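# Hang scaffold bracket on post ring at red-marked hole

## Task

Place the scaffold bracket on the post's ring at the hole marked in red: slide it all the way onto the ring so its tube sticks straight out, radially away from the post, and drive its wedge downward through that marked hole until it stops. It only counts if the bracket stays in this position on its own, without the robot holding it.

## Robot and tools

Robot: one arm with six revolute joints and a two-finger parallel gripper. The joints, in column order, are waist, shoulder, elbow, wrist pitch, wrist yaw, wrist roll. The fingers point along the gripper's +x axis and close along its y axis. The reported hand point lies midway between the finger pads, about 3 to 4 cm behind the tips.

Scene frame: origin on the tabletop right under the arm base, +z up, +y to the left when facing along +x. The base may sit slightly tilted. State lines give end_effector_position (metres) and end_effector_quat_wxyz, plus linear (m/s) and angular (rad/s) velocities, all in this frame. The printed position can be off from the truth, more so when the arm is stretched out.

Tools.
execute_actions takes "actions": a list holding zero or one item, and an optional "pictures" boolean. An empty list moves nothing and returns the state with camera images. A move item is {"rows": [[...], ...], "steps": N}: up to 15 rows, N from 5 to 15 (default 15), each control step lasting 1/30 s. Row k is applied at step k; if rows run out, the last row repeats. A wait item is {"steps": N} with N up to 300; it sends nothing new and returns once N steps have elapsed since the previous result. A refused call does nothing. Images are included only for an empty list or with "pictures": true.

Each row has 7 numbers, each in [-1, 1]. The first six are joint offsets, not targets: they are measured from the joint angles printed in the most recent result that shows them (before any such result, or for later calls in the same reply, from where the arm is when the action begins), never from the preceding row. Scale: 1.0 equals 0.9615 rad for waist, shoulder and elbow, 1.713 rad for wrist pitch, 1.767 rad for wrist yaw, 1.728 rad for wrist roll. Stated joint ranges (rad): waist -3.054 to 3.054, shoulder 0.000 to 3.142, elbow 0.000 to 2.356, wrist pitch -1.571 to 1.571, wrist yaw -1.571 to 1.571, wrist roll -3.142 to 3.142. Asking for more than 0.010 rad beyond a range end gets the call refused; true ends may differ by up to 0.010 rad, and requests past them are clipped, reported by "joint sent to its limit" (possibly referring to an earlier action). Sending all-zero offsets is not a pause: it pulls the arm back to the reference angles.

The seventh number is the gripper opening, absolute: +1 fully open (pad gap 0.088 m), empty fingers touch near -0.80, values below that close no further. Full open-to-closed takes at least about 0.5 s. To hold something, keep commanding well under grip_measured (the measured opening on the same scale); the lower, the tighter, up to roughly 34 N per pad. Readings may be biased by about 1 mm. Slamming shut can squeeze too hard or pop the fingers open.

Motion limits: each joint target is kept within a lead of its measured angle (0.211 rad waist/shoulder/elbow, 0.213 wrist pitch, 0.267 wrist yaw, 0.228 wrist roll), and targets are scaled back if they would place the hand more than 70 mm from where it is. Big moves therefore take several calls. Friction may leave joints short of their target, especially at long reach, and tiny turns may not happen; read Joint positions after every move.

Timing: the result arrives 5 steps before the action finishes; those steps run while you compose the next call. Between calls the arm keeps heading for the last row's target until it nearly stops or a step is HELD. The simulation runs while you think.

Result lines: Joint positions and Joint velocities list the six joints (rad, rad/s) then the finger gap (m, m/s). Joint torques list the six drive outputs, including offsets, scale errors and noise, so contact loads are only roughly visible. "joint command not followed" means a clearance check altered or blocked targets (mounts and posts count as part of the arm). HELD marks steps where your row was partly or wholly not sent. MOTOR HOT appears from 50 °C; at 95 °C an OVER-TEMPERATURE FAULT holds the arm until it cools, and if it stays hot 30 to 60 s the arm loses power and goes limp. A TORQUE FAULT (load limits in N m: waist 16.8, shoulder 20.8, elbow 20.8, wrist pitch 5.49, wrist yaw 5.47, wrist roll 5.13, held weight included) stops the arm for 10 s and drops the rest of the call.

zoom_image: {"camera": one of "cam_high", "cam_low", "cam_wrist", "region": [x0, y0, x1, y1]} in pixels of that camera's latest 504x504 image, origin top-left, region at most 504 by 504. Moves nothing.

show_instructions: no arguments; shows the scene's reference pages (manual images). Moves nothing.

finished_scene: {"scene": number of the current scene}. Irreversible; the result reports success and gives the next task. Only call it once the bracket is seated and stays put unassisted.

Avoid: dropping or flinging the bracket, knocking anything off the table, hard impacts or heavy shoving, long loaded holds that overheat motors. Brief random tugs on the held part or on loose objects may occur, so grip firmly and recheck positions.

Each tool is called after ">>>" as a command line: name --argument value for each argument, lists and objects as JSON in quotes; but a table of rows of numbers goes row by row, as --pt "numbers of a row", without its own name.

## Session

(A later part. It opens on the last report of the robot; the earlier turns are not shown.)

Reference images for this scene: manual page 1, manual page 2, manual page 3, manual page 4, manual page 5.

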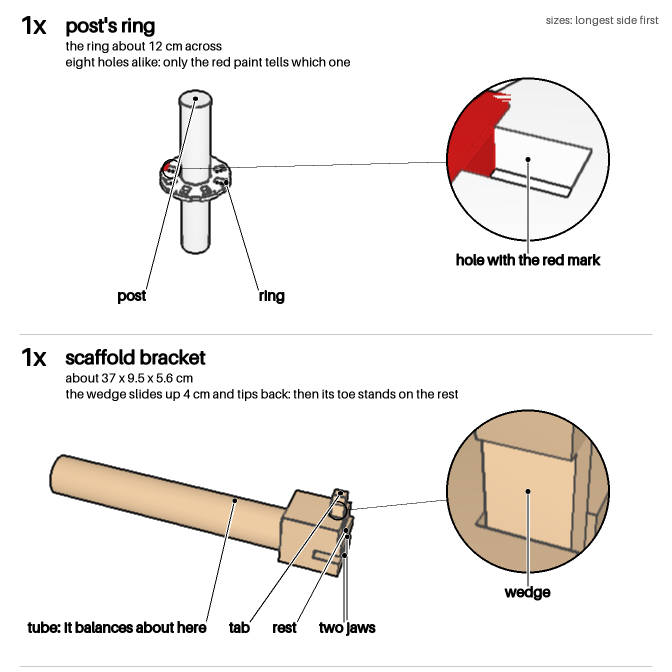

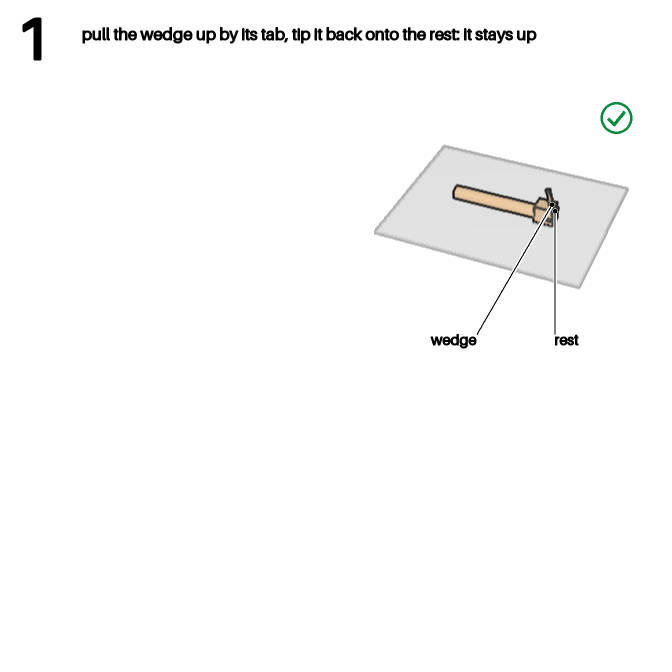

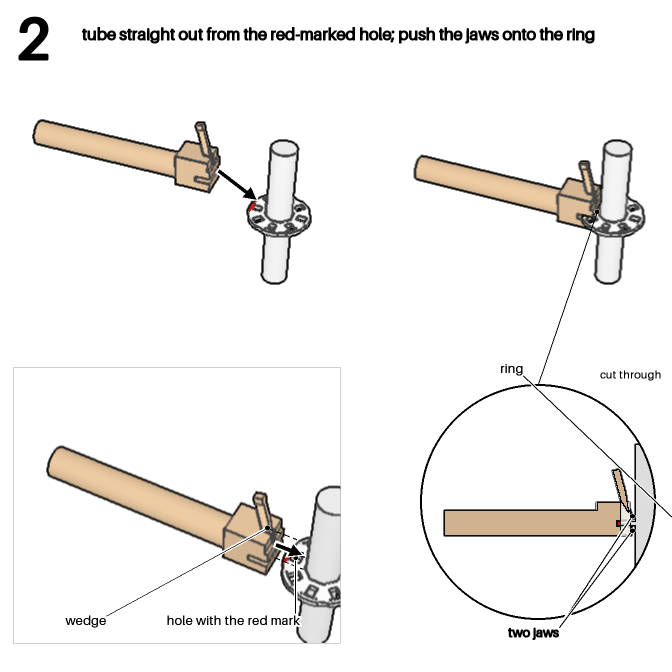

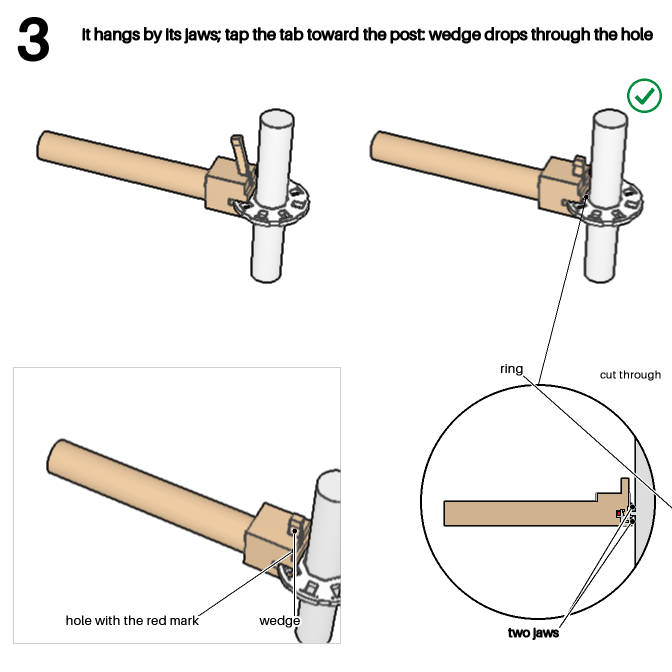

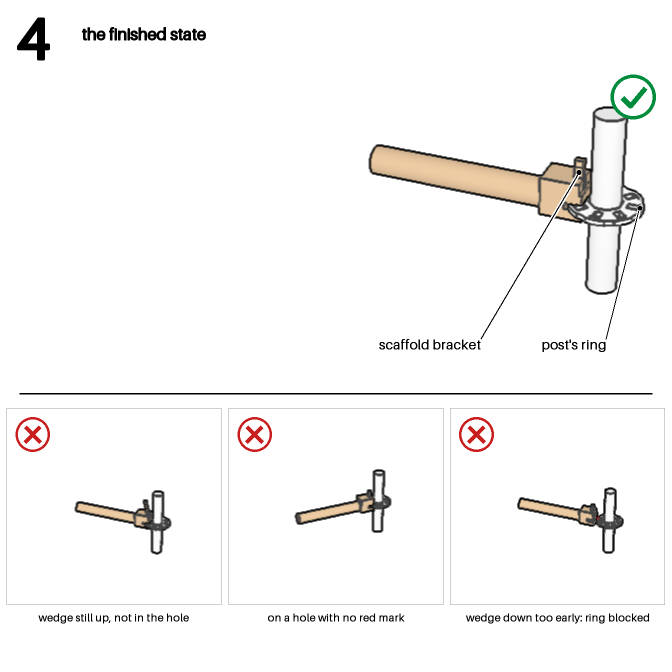

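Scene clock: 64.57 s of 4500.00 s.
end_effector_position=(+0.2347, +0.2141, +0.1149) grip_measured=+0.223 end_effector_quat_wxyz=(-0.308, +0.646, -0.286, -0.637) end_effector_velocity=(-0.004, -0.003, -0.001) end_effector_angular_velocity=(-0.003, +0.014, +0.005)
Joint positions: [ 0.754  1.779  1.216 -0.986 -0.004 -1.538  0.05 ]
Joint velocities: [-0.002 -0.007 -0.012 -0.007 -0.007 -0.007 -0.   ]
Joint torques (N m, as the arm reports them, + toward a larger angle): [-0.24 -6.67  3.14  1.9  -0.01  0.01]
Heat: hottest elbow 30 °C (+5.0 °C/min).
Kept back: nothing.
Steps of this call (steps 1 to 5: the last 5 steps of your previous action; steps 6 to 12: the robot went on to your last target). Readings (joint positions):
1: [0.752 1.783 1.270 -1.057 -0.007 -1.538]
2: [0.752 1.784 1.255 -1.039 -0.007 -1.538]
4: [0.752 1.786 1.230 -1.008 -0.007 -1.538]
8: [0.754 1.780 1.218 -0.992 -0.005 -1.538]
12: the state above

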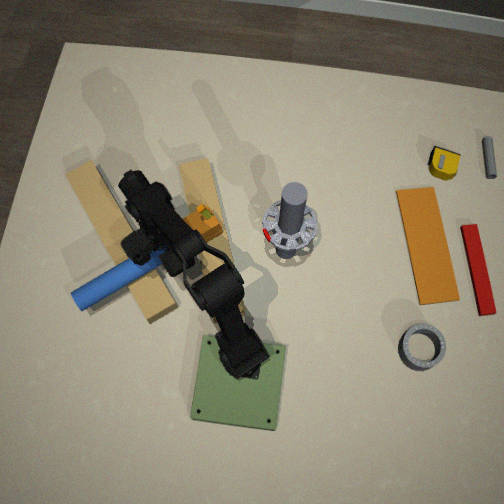

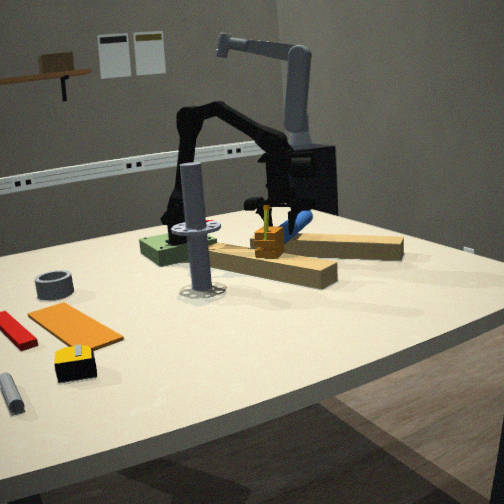

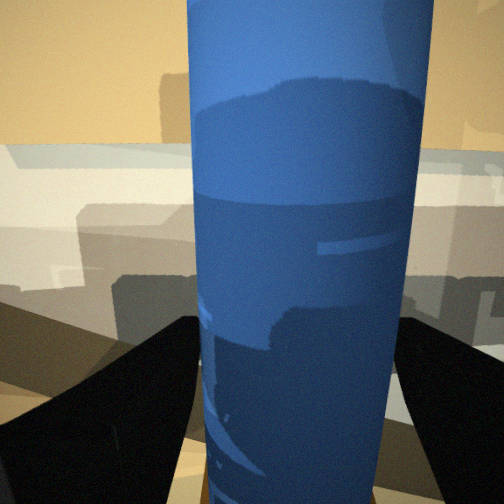

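>>> execute_actions --actions '[{"rows":[[0,0,0,0,0,0,-0.9],[0,0,0,0,0,0,-0.9],[0,0,0,0,0,0,-0.9],[0,0,0.02,-0.013,0,0,-0.9],[0,0,0.04,-0.027,0,0,-0.9],[0,0,0.06,-0.04,0,0,-0.9],[0,0,0.08,-0.054,0,0,-0.9],[0,0,0.1,-0.067,0,0,-0.9],[0,0,0.12,-0.08,0,0,-0.9],[0,0,0.14,-0.094,0,0,-0.9],[0,0,0.16,-0.107,0,0,-0.9],[0,0,0.18,-0.12,0,0,-0.9],[0,0,0.2,-0.134,0,0,-0.9]],"steps":15}]' --pictures false

>>> execute_actions --actions '[{"rows":[[-0.011,-0.022,-0.015,-0.008,0,-0.004,-0.9],[-0.022,-0.044,-0.03,-0.016,0,-0.008,-0.9],[-0.033,-0.066,-0.045,-0.024,0,-0.012,-0.9],[-0.044,-0.09,-0.06,-0.032,0,-0.016,-0.9],[-0.055,-0.112,-0.075,-0.04,0,-0.02,-0.9],[-0.066,-0.135,-0.09,-0.048,0,-0.024,-0.9],[-0.077,-0.157,-0.105,-0.056,0,-0.028,-0.9],[-0.088,-0.18,-0.12,-0.064,0,-0.032,-0.9],[-0.099,-0.2,-0.135,-0.072,0,-0.036,-0.9],[-0.11,-0.222,-0.15,-0.08,0,-0.04,-0.9],[-0.121,-0.245,-0.165,-0.088,0,-0.044,-0.9],[-0.132,-0.267,-0.18,-0.096,0,-0.048,-0.9],[-0.143,-0.29,-0.195,-0.104,0,-0.052,-0.9],[-0.154,-0.312,-0.21,-0.112,0,-0.055,-0.9],[-0.16,-0.332,-0.225,-0.12,0,-0.055,-0.9]],"steps":15}]' --pictures false

>>> execute_actions --actions '[{"steps":14}]' --pictures true

>>> zoom_image --camera "cam_low" --region '[185, 195, 245, 240]'

>>> zoom_image --camera "cam_high" --region '[200, 180, 330, 300]'

Scene clock: 65.77 s of 4500.00 s.
end_effector_position=(+0.2306, +0.2104, +0.1273) grip_measured=+0.223 end_effector_quat_wxyz=(-0.290, +0.639, -0.304, -0.645) end_effector_velocity=(-0.004, -0.003, +0.109) end_effector_angular_velocity=(-0.121, +0.144, +0.004)
Joint positions: [ 0.754  1.79   1.28  -1.095 -0.004 -1.539  0.05 ]
Joint velocities: [-0.002  0.027  0.476 -0.637 -0.007 -0.007  0.002]
Joint torques (N m, as the arm reports them, + toward a larger angle): [-0.13 -9.26  7.1   0.42 -0.14  0.01]
Heat: hottest shoulder 29 °C (+4.0 °C/min).
Steps of this call (steps 1 to 26: the robot went on to your last target; steps 27 to 36: the first 10 steps of this action). Readings (joint positions):
27: [0.754 1.778 1.215 -0.985 -0.004 -1.538]
28: [0.754 1.778 1.215 -0.985 -0.004 -1.538]
30: [0.754 1.777 1.217 -0.986 -0.004 -1.538]
34: [0.754 1.787 1.253 -1.051 -0.004 -1.539]
36: the state above

Scene clock: 66.27 s of 4500.00 s.
end_effector_position=(+0.2090, +0.1627, +0.1610) grip_measured=+0.223 end_effector_quat_wxyz=(-0.275, +0.621, -0.337, -0.652) end_effector_velocity=(-0.085, -0.175, +0.090) end_effector_angular_velocity=(+0.004, +0.048, -0.119)
Joint positions: [ 0.675  1.652  1.254 -1.284 -0.004 -1.589  0.05 ]
Joint velocities: [-0.33  -0.676 -0.369 -0.344 -0.007 -0.212 -0.   ]
Joint torques (N m, as the arm reports them, + toward a larger angle): [-0.19 -9.15  4.56 -0.25 -0.14 -0.09]
Heat: hottest shoulder 29 °C (+4.0 °C/min).
Steps of this call (steps 1 to 5: the last 5 steps of your previous action; steps 6 to 15: the first 10 steps of this action, its rows measured from where the robot was after step 5). Readings (joint positions):
5: [0.754 1.791 1.370 -1.185 -0.004 -1.539]
6: [0.753 1.789 1.376 -1.188 -0.004 -1.539]
7: [0.751 1.784 1.373 -1.187 -0.004 -1.541]
9: [0.740 1.766 1.349 -1.201 -0.004 -1.551]
13: [0.697 1.696 1.281 -1.261 -0.004 -1.576]
15: the state above

Scene clock: 66.73 s of 4500.00 s.
end_effector_position=(+0.1786, +0.1197, +0.1766) grip_measured=+0.224 end_effector_quat_wxyz=(-0.273, +0.606, -0.357, -0.656) end_effector_velocity=(-0.004, -0.003, -0.000) end_effector_angular_velocity=(+0.003, +0.011, -0.001)
Joint positions: [ 0.603  1.489  1.151 -1.384 -0.004 -1.631  0.05 ]
Joint velocities: [-0.007 -0.012 -0.012 -0.007 -0.007 -0.007  0.   ]
Joint torques (N m, as the arm reports them, + toward a larger angle): [-0.36 -7.25  4.64 -0.24 -0.15 -0.07]
Heat: hottest shoulder 29 °C (+4.0 °C/min).
Kept back: nothing.
Steps of this call (steps 1 to 5: the last 5 steps of your previous action; steps 6 to 14: the robot went on to your last target). Readings (joint positions):
1: [0.664 1.629 1.242 -1.296 -0.004 -1.596]
2: [0.653 1.606 1.229 -1.309 -0.004 -1.603]
4: [0.633 1.560 1.203 -1.337 -0.004 -1.616]
8: [0.605 1.497 1.159 -1.383 -0.004 -1.628]
14: the state above

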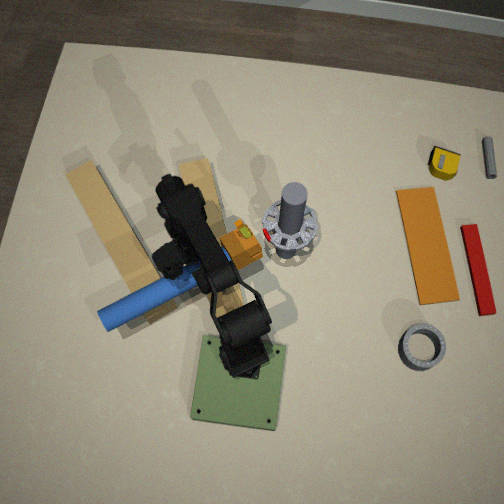

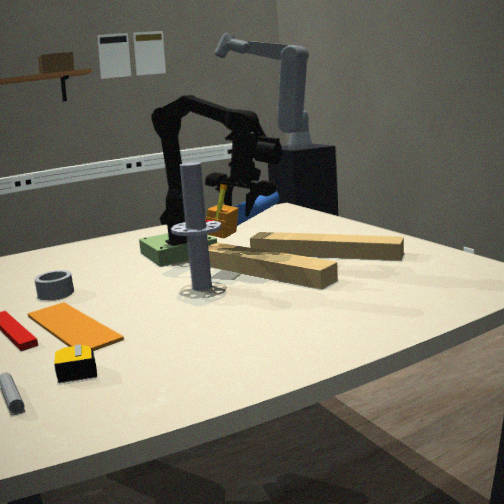

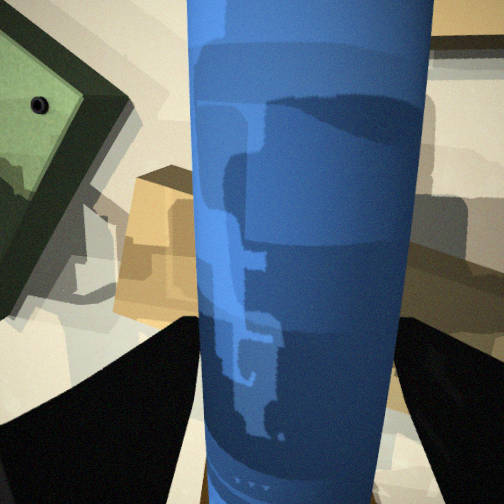

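Region (185, 195, 245, 240) of cam_low's 504x504 image, scaled by 8.400, with more detail than that image has; it fills the top 378 rows of this view, and the rest is white.

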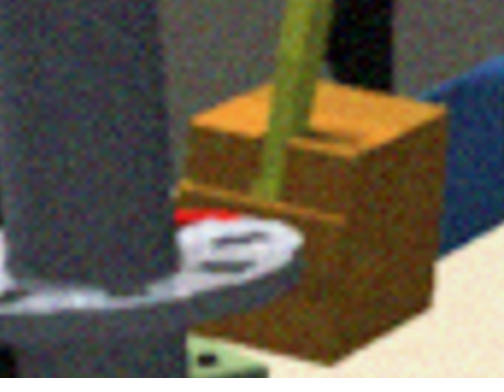

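Region (200, 180, 330, 300) of cam_high's 504x504 image, scaled by 3.877, with more detail than that image has; it fills the top 465 rows of this view, and the rest is white.

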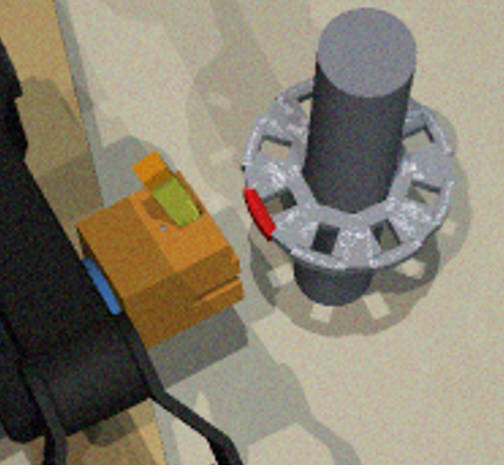

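>>> execute_actions --actions '[]' --pictures true

Scene clock: 67.97 s of 4500.00 s.
end_effector_position=(+0.1785, +0.1195, +0.1768) grip_measured=+0.224 end_effector_quat_wxyz=(-0.273, +0.607, -0.357, -0.656) end_effector_velocity=(-0.001, -0.002, -0.001) end_effector_angular_velocity=(+0.002, +0.016, +0.013)
Joint positions: [ 0.603  1.488  1.151 -1.384 -0.004 -1.631  0.05 ]
Joint velocities: [-0.007  0.002 -0.002 -0.007 -0.007 -0.022  0.   ]
Joint torques (N m, as the arm reports them, + toward a larger angle): [-0.31 -7.23  4.63 -0.3  -0.15 -0.08]
Heat: hottest shoulder 29 °C (+4.0 °C/min).
Kept back: nothing.
Steps of this call (steps 1 to 30: the robot went on to your last target; steps 31 to 37: nothing new was sent). Readings (joint positions):
1: [0.603 1.489 1.151 -1.384 -0.004 -1.631]
2: [0.603 1.488 1.151 -1.384 -0.004 -1.631]
4: [0.603 1.488 1.151 -1.384 -0.004 -1.631]
8: [0.603 1.488 1.151 -1.384 -0.004 -1.631]
37: the state above
The arm was judged still, so your last target was given up. Only a new action makes it travel on or press farther. Fingers that are still opening or closing keep moving.

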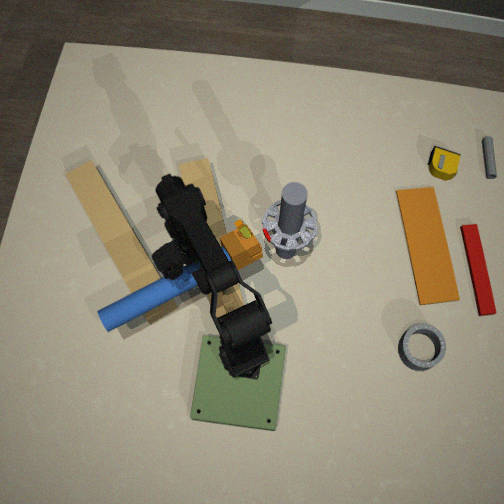

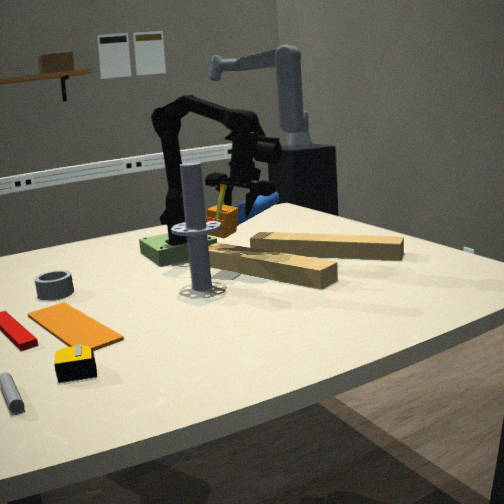

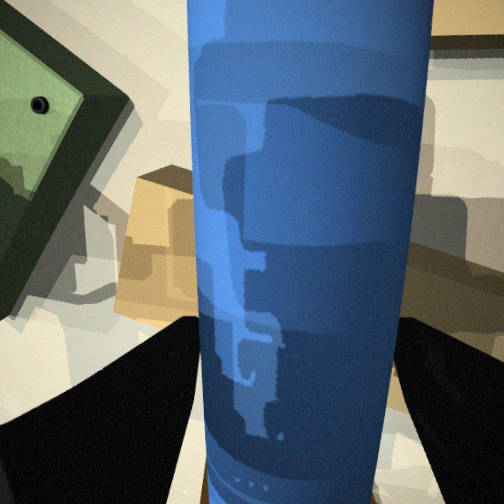

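>>> show_instructions

>>> zoom_image --camera "cam_low" --region '[185, 195, 245, 240]'

Reference images for this scene: manual page 1, manual page 2, manual page 3, manual page 4, manual page 5.

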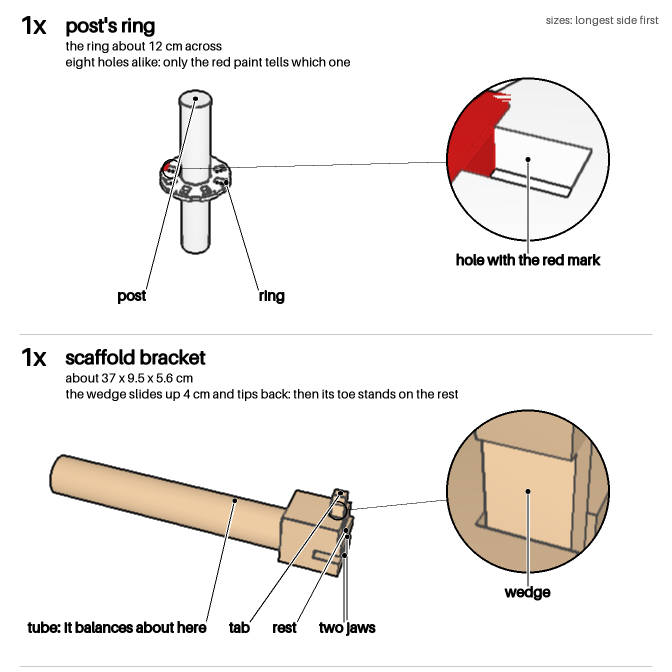

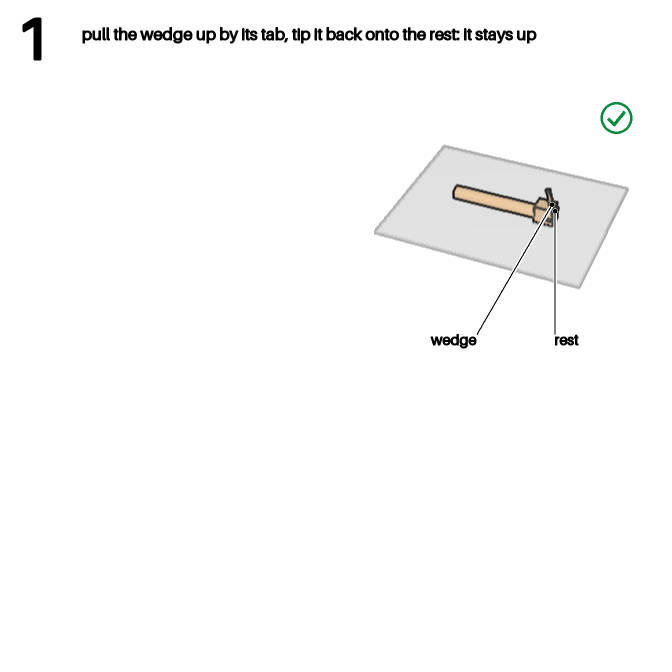

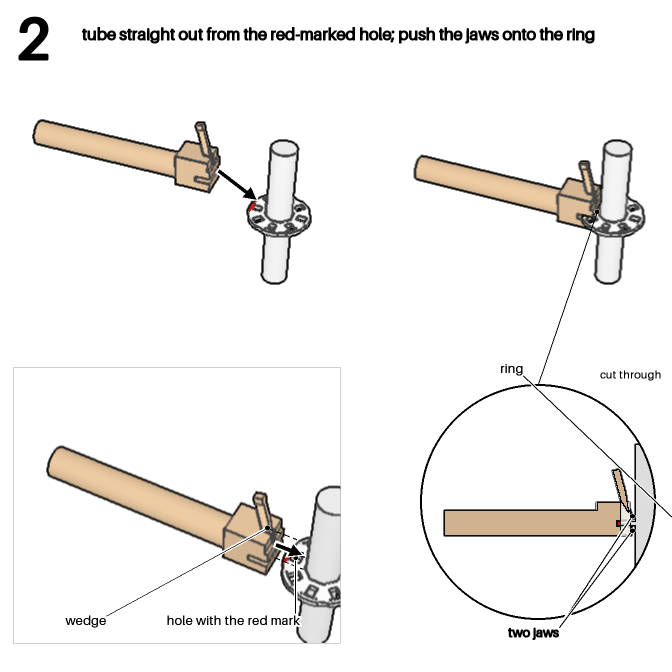

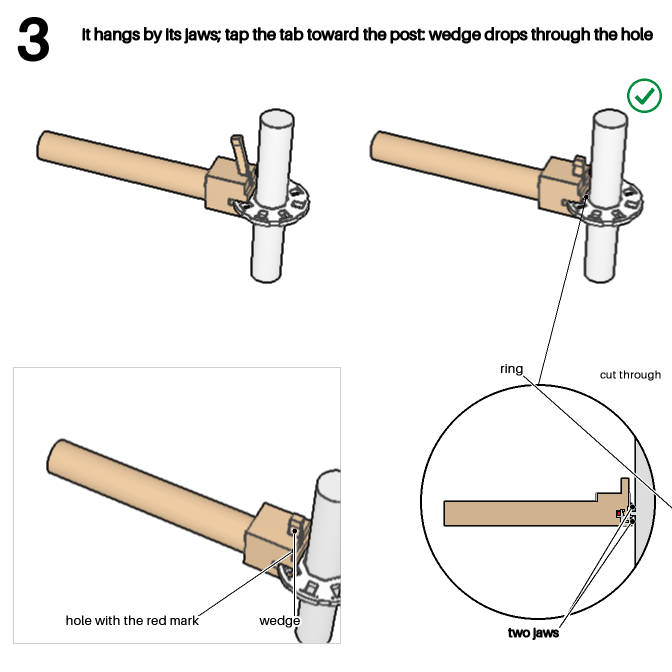

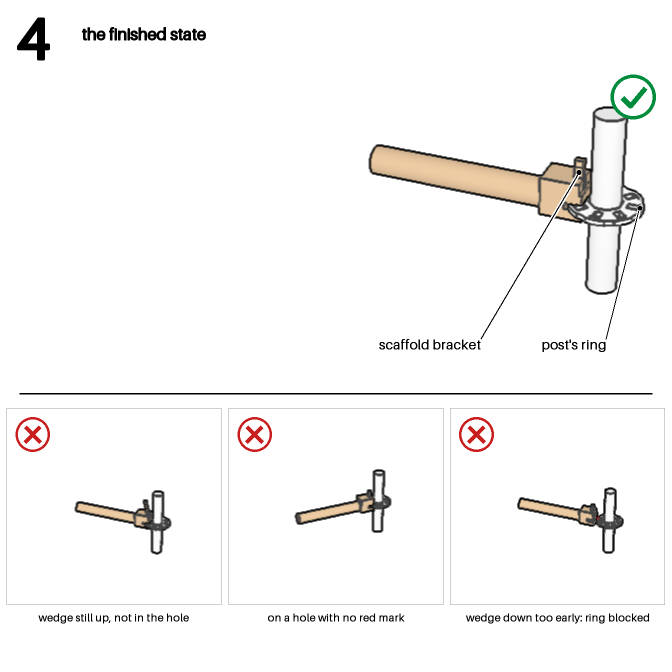

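Region (185, 195, 245, 240) of cam_low's 504x504 image, scaled by 8.400, with more detail than that image has; it fills the top 378 rows of this view, and the rest is white.

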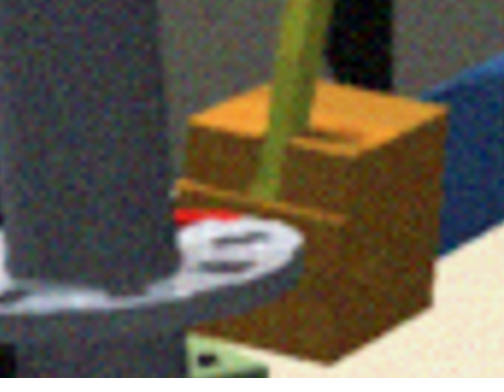

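>>> execute_actions --actions '[{"rows":[[0,-0.04,-0.015,0.007,0,0,-0.9],[0,-0.08,-0.03,0.014,0,0,-0.9],[0,-0.12,-0.045,0.021,0,0,-0.9],[0,-0.15,-0.058,0.027,0,0,-0.9],[0,-0.162,-0.064,0.029,0,0,-0.9]],"steps":15}]'

>>> execute_actions --actions '[{"steps":12}]' --pictures true

>>> zoom_image --camera "cam_low" --region '[165, 160, 265, 260]'

Scene clock: 70.27 s of 4500.00 s.
end_effector_position=(+0.1720, +0.1152, +0.1889) grip_measured=+0.224 end_effector_quat_wxyz=(-0.312, +0.631, -0.318, -0.635) end_effector_velocity=(+0.006, +0.004, +0.000) end_effector_angular_velocity=(+0.048, -0.059, +0.000)
Joint positions: [ 0.603  1.348  1.092 -1.337 -0.004 -1.631  0.05 ]
Joint velocities: [-0.007 -0.037 -0.027  0.066 -0.007 -0.007  0.   ]
Joint torques (N m, as the arm reports them, + toward a larger angle): [-0.02 -5.86  4.52  0.41 -0.15 -0.01]
Heat: hottest shoulder 29 °C (+3.0 °C/min).
Steps of this call (steps 1 to 59: nothing new was sent; steps 60 to 69: the first 10 steps of this action). Readings (joint positions):
60: [0.603 1.485 1.148 -1.382 -0.004 -1.631]
61: [0.603 1.474 1.141 -1.375 -0.004 -1.631]
63: [0.603 1.432 1.116 -1.358 -0.004 -1.631]
67: [0.603 1.356 1.093 -1.346 -0.004 -1.631]
69: the state above

Scene clock: 70.67 s of 4500.00 s.
end_effector_position=(+0.1709, +0.1145, +0.1873) grip_measured=+0.224 end_effector_quat_wxyz=(-0.311, +0.630, -0.320, -0.636) end_effector_velocity=(-0.005, -0.000, +0.001) end_effector_angular_velocity=(+0.009, +0.026, -0.010)
Joint positions: [ 0.603  1.347  1.084 -1.336 -0.004 -1.631  0.05 ]
Joint velocities: [-0.002 -0.002  0.002 -0.022 -0.022  0.007 -0.   ]
Joint torques (N m, as the arm reports them, + toward a larger angle): [-0.11 -6.26  5.    0.53 -0.15  0.  ]
Heat: hottest shoulder 29 °C (+3.0 °C/min).
Kept back: nothing.
Steps of this call (steps 1 to 5: the last 5 steps of your previous action; steps 6 to 12: the robot went on to your last target). Readings (joint positions):
1: [0.603 1.348 1.090 -1.336 -0.004 -1.631]
2: [0.603 1.348 1.089 -1.336 -0.004 -1.631]
4: [0.603 1.348 1.085 -1.336 -0.004 -1.631]
8: [0.603 1.348 1.084 -1.336 -0.004 -1.631]
12: the state above

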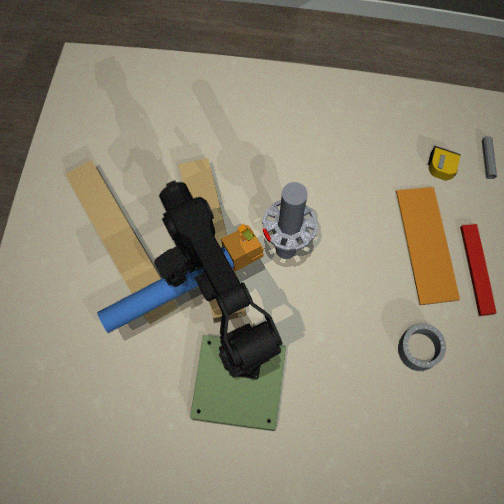

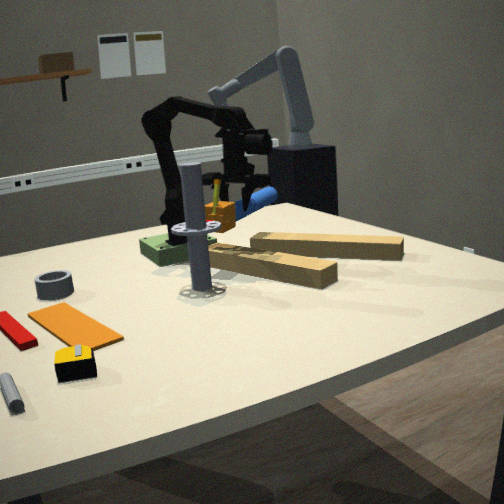

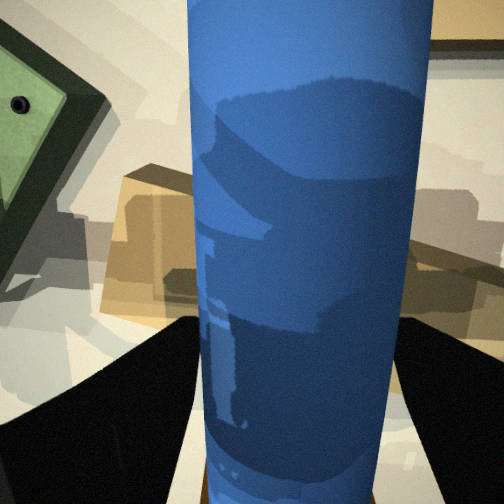

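Region (165, 160, 265, 260) of cam_low's 504x504 image, scaled by 5.040, with more detail than that image has.

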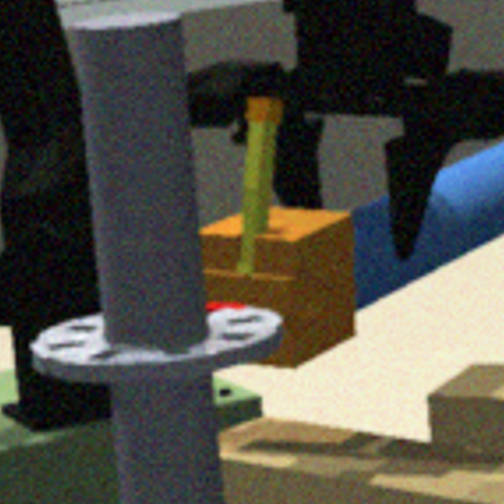

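>>> zoom_image --camera "cam_high" --region '[90, 170, 330, 340]'

Region (90, 170, 330, 340) of cam_high's 504x504 image, scaled by 2.100, with more detail than that image has; it fills the top 357 rows of this view, and the rest is white.

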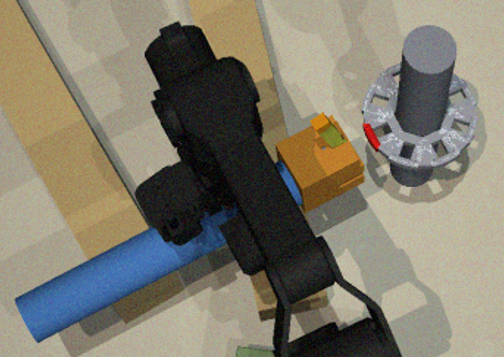

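>>> execute_actions --actions '[{"rows":[[-0.01,0.002,0.015,-0.005,0,-0.006,-0.9],[-0.02,0.004,0.03,-0.010,0,-0.011,-0.9],[-0.04,0.006,0.042,-0.014,0,-0.022,-0.9],[-0.06,0.008,0.047,-0.016,0,-0.033,-0.9],[-0.08,0.008,0.047,-0.016,0,-0.044,-0.9],[-0.101,0.008,0.047,-0.016,0,-0.056,-0.9]],"steps":15}]'

>>> execute_actions --actions '[{"steps":12}]' --pictures true

>>> zoom_image --camera "cam_low" --region '[185, 195, 245, 240]'

>>> zoom_image --camera "cam_high" --region '[90, 170, 330, 340]'

Scene clock: 72.70 s of 4500.00 s.
end_effector_position=(+0.1816, +0.0988, +0.1916) grip_measured=+0.223 end_effector_quat_wxyz=(-0.311, +0.627, -0.323, -0.637) end_effector_velocity=(+0.001, -0.018, +0.005) end_effector_angular_velocity=(-0.005, +0.033, +0.024)
Joint positions: [ 0.512  1.357  1.108 -1.357 -0.003 -1.717  0.05 ]
Joint velocities: [-0.085 -0.002  0.017 -0.051 -0.007 -0.11   0.   ]
Joint torques (N m, as the arm reports them, + toward a larger angle): [ 0.06 -4.73  6.34  0.05 -0.21 -0.07]
Heat: hottest elbow 30 °C (+4.0 °C/min).
Steps of this call (steps 1 to 15: the robot went on to your last target; steps 16 to 51: nothing new was sent; steps 52 to 61: the first 10 steps of this action). Readings (joint positions):
52: [0.602 1.347 1.084 -1.336 -0.004 -1.632]
53: [0.599 1.348 1.084 -1.337 -0.004 -1.636]
55: [0.583 1.353 1.092 -1.349 -0.004 -1.657]
59: [0.524 1.357 1.106 -1.355 -0.003 -1.707]
61: the state above

Scene clock: 73.10 s of 4500.00 s.
end_effector_position=(+0.1817, +0.0979, +0.1915) grip_measured=+0.223 end_effector_quat_wxyz=(-0.308, +0.628, -0.322, -0.638) end_effector_velocity=(-0.003, +0.001, -0.000) end_effector_angular_velocity=(+0.016, +0.017, +0.004)
Joint positions: [ 0.508  1.358  1.109 -1.359 -0.003 -1.726  0.05 ]
Joint velocities: [-0.002 -0.002 -0.002 -0.007 -0.022 -0.007 -0.   ]
Joint torques (N m, as the arm reports them, + toward a larger angle): [-0.37 -4.89  6.47  0.08 -0.21 -0.06]
Heat: hottest elbow 30 °C (+3.0 °C/min).
Kept back: nothing.
Steps of this call (steps 1 to 5: the last 5 steps of your previous action; steps 6 to 12: the robot went on to your last target). Readings (joint positions):
1: [0.510 1.357 1.109 -1.358 -0.003 -1.720]
2: [0.509 1.357 1.109 -1.359 -0.003 -1.722]
4: [0.509 1.358 1.109 -1.359 -0.003 -1.724]
8: [0.509 1.358 1.109 -1.359 -0.003 -1.726]
12: the state above

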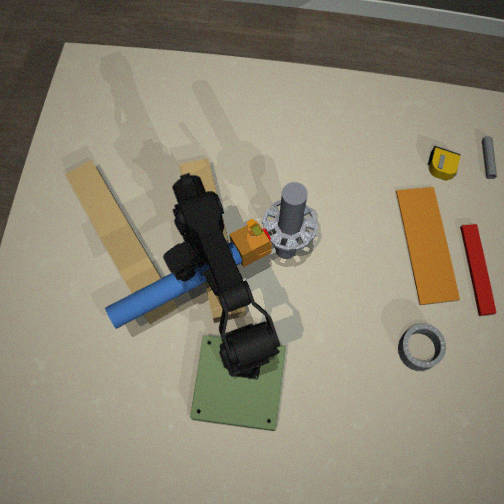

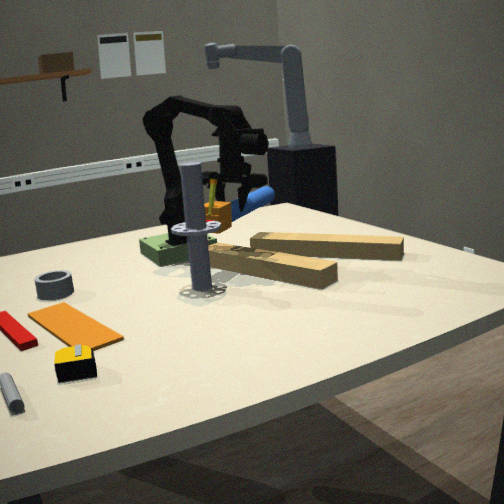

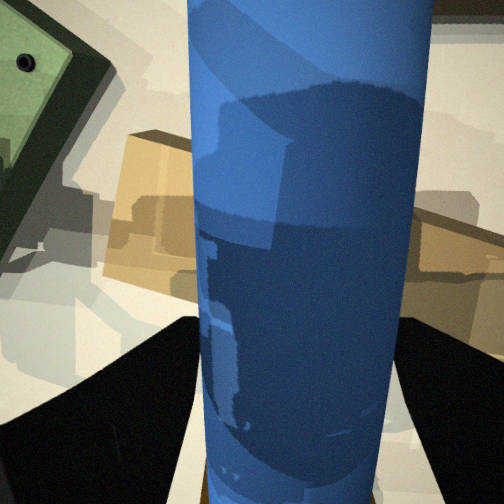

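Region (185, 195, 245, 240) of cam_low's 504x504 image, scaled by 8.400, with more detail than that image has; it fills the top 378 rows of this view, and the rest is white.

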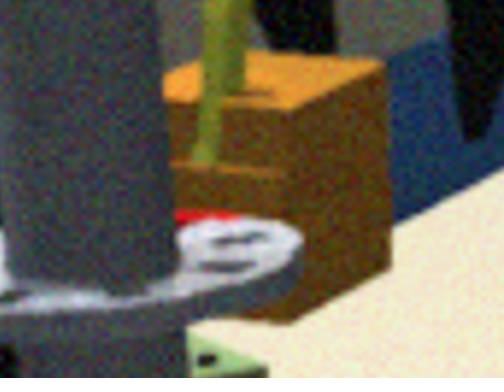

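Region (90, 170, 330, 340) of cam_high's 504x504 image, scaled by 2.100, with more detail than that image has; it fills the top 357 rows of this view, and the rest is white.

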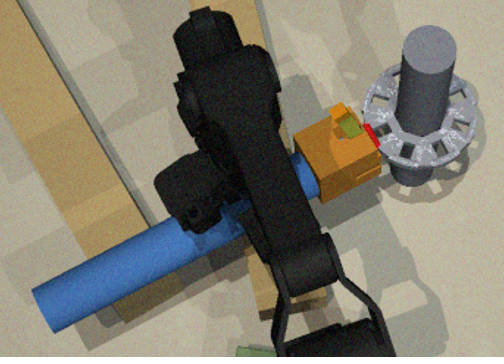

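>>> execute_actions --actions '[{"rows":[[0,0,0.012,-0.005,0,0,-0.9],[0,0,0.024,-0.010,0,0,-0.9],[0,0,0.032,-0.012,0,0,-0.9]],"steps":10}]'

>>> execute_actions --actions '[{"steps":10}]' --pictures true

>>> zoom_image --camera "cam_low" --region '[185, 195, 245, 240]'

Scene clock: 73.60 s of 4500.00 s.
end_effector_position=(+0.1801, +0.0971, +0.1922) grip_measured=+0.223 end_effector_quat_wxyz=(-0.305, +0.625, -0.325, -0.641) end_effector_velocity=(-0.002, -0.003, +0.010) end_effector_angular_velocity=(-0.012, +0.007, +0.005)
Joint positions: [ 0.508  1.361  1.114 -1.373 -0.003 -1.726  0.05 ]
Joint velocities: [-0.002 -0.002  0.037 -0.051  0.007 -0.007 -0.   ]
Joint torques (N m, as the arm reports them, + toward a larger angle): [-0.03 -4.88  6.59  0.17 -0.14 -0.02]
Heat: hottest elbow 30 °C (+3.0 °C/min).
Steps of this call (steps 1 to 10: the robot went on to your last target; steps 11 to 15: the first 5 steps of this action). Readings (joint positions):
11: [0.508 1.358 1.109 -1.360 -0.003 -1.726]
12: [0.508 1.359 1.109 -1.361 -0.003 -1.726]
14: [0.508 1.361 1.113 -1.371 -0.003 -1.726]
15: the state above

Scene clock: 73.93 s of 4500.00 s.
end_effector_position=(+0.1807, +0.0974, +0.1935) grip_measured=+0.223 end_effector_quat_wxyz=(-0.306, +0.626, -0.325, -0.640) end_effector_velocity=(-0.000, +0.000, -0.001) end_effector_angular_velocity=(+0.008, +0.001, +0.005)
Joint positions: [ 0.508  1.361  1.119 -1.375 -0.003 -1.726  0.05 ]
Joint velocities: [-0.002 -0.002 -0.007  0.007 -0.007 -0.007  0.   ]
Joint torques (N m, as the arm reports them, + toward a larger angle): [-0.03 -4.87  6.4   0.06 -0.14 -0.02]
Heat: hottest elbow 30 °C (+3.0 °C/min).
Kept back: nothing.
Steps of this call (steps 1 to 5: the last 5 steps of your previous action; steps 6 to 10: the robot went on to your last target). Readings (joint positions):
1: [0.508 1.361 1.115 -1.373 -0.003 -1.726]
2: [0.508 1.361 1.117 -1.373 -0.003 -1.726]
4: [0.508 1.361 1.118 -1.374 -0.003 -1.726]
8: [0.508 1.361 1.119 -1.375 -0.003 -1.726]
10: the state above

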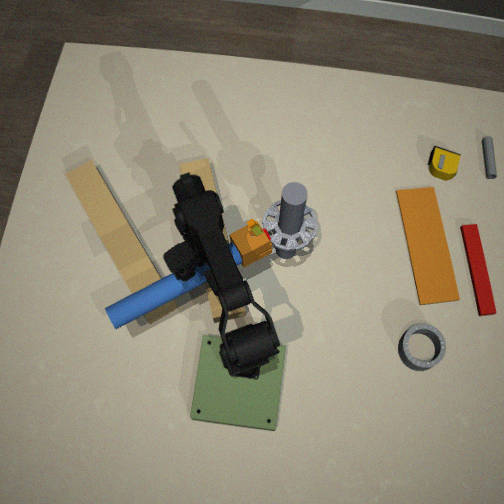

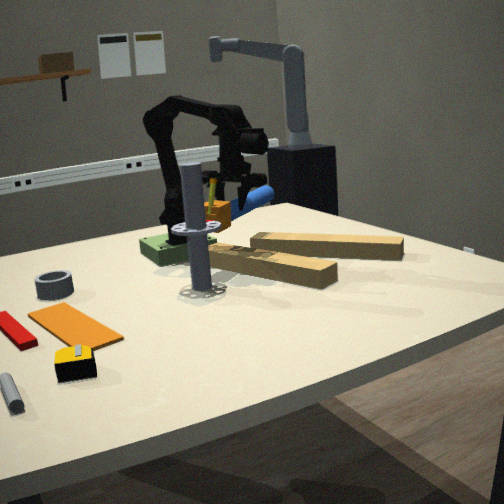

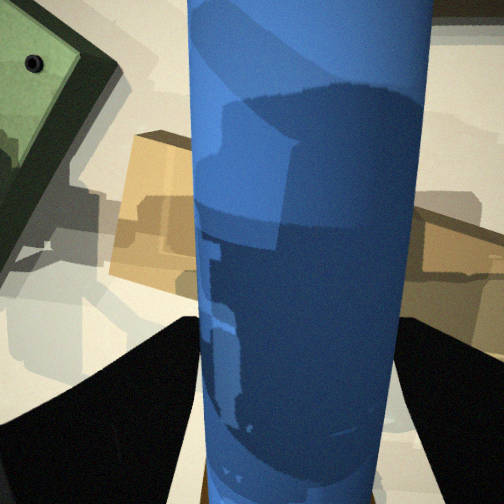

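Region (185, 195, 245, 240) of cam_low's 504x504 image, scaled by 8.400, with more detail than that image has; it fills the top 378 rows of this view, and the rest is white.

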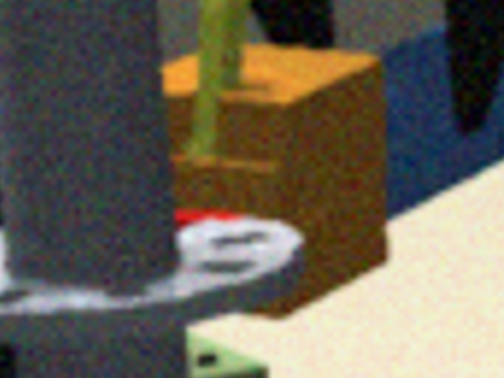

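>>> execute_actions --actions '[{"rows":[[0,0,0.012,-0.004,0,0,-0.9],[0,0,0.022,-0.007,0,0,-0.9],[0,0,0.028,-0.009,0,0,-0.9]],"steps":10}]'

>>> execute_actions --actions '[{"steps":10}]' --pictures true

>>> zoom_image --camera "cam_low" --region '[185, 195, 245, 240]'

Scene clock: 74.33 s of 4500.00 s.
end_effector_position=(+0.1795, +0.0968, +0.1937) grip_measured=+0.223 end_effector_quat_wxyz=(-0.303, +0.624, -0.327, -0.642) end_effector_velocity=(-0.003, -0.001, +0.005) end_effector_angular_velocity=(-0.001, +0.019, +0.019)
Joint positions: [ 0.508  1.364  1.122 -1.384 -0.003 -1.726  0.05 ]
Joint velocities: [-0.002  0.002  0.022 -0.037 -0.007 -0.022 -0.   ]
Joint torques (N m, as the arm reports them, + toward a larger angle): [-0.06 -4.88  6.56  0.1  -0.14 -0.03]
Heat: hottest elbow 30 °C (+3.0 °C/min).
Steps of this call (steps 1 to 7: the robot went on to your last target; steps 8 to 12: the first 5 steps of this action). Readings (joint positions):
8: [0.508 1.361 1.119 -1.376 -0.003 -1.726]
9: [0.508 1.362 1.119 -1.377 -0.003 -1.726]
11: [0.508 1.364 1.121 -1.383 -0.003 -1.726]
12: the state above

Scene clock: 74.67 s of 4500.00 s.
end_effector_position=(+0.1798, +0.0969, +0.1945) grip_measured=+0.223 end_effector_quat_wxyz=(-0.304, +0.624, -0.327, -0.642) end_effector_velocity=(-0.005, -0.002, +0.001) end_effector_angular_velocity=(-0.001, +0.019, +0.019)
Joint positions: [ 0.508  1.364  1.125 -1.386 -0.003 -1.726  0.05 ]
Joint velocities: [-0.002 -0.007 -0.002 -0.022 -0.007 -0.022  0.   ]
Joint torques (N m, as the arm reports them, + toward a larger angle): [-0.07 -4.83  6.35  0.04 -0.15  0.  ]
Heat: hottest elbow 30 °C (+3.0 °C/min).
Kept back: nothing.
Steps of this call (steps 1 to 5: the last 5 steps of your previous action; steps 6 to 10: the robot went on to your last target). Readings (joint positions):
1: [0.508 1.364 1.122 -1.385 -0.003 -1.726]
2: [0.508 1.364 1.124 -1.385 -0.003 -1.726]
4: [0.508 1.364 1.125 -1.385 -0.003 -1.726]
8: [0.508 1.364 1.125 -1.386 -0.003 -1.726]
10: the state above

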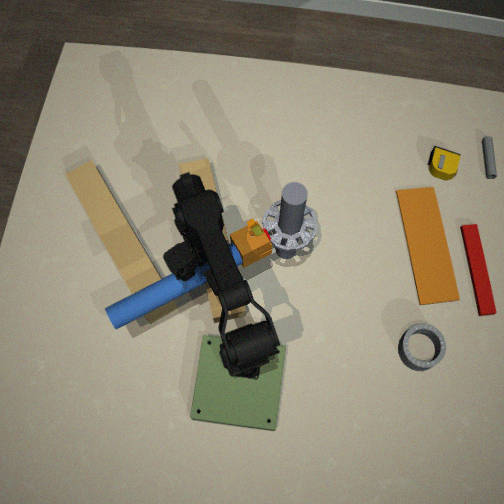

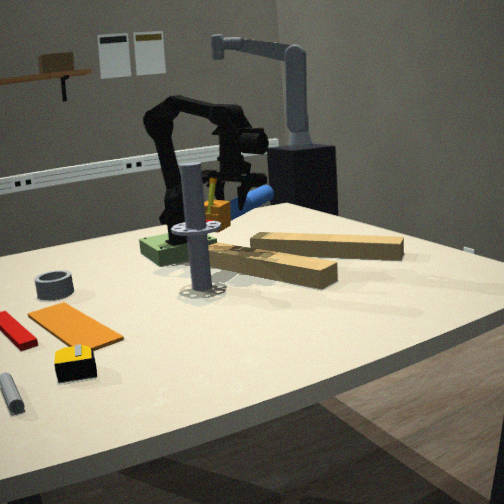

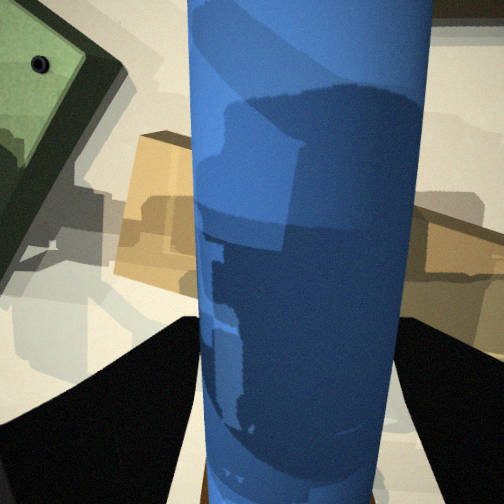

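Region (185, 195, 245, 240) of cam_low's 504x504 image, scaled by 8.400, with more detail than that image has; it fills the top 378 rows of this view, and the rest is white.

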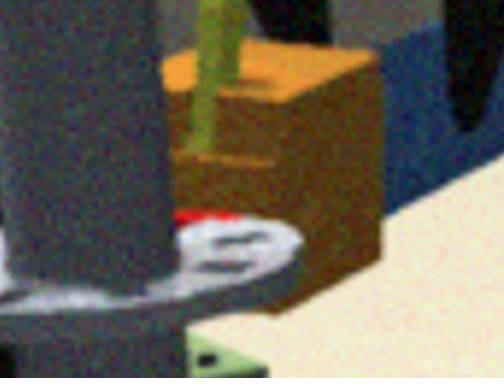

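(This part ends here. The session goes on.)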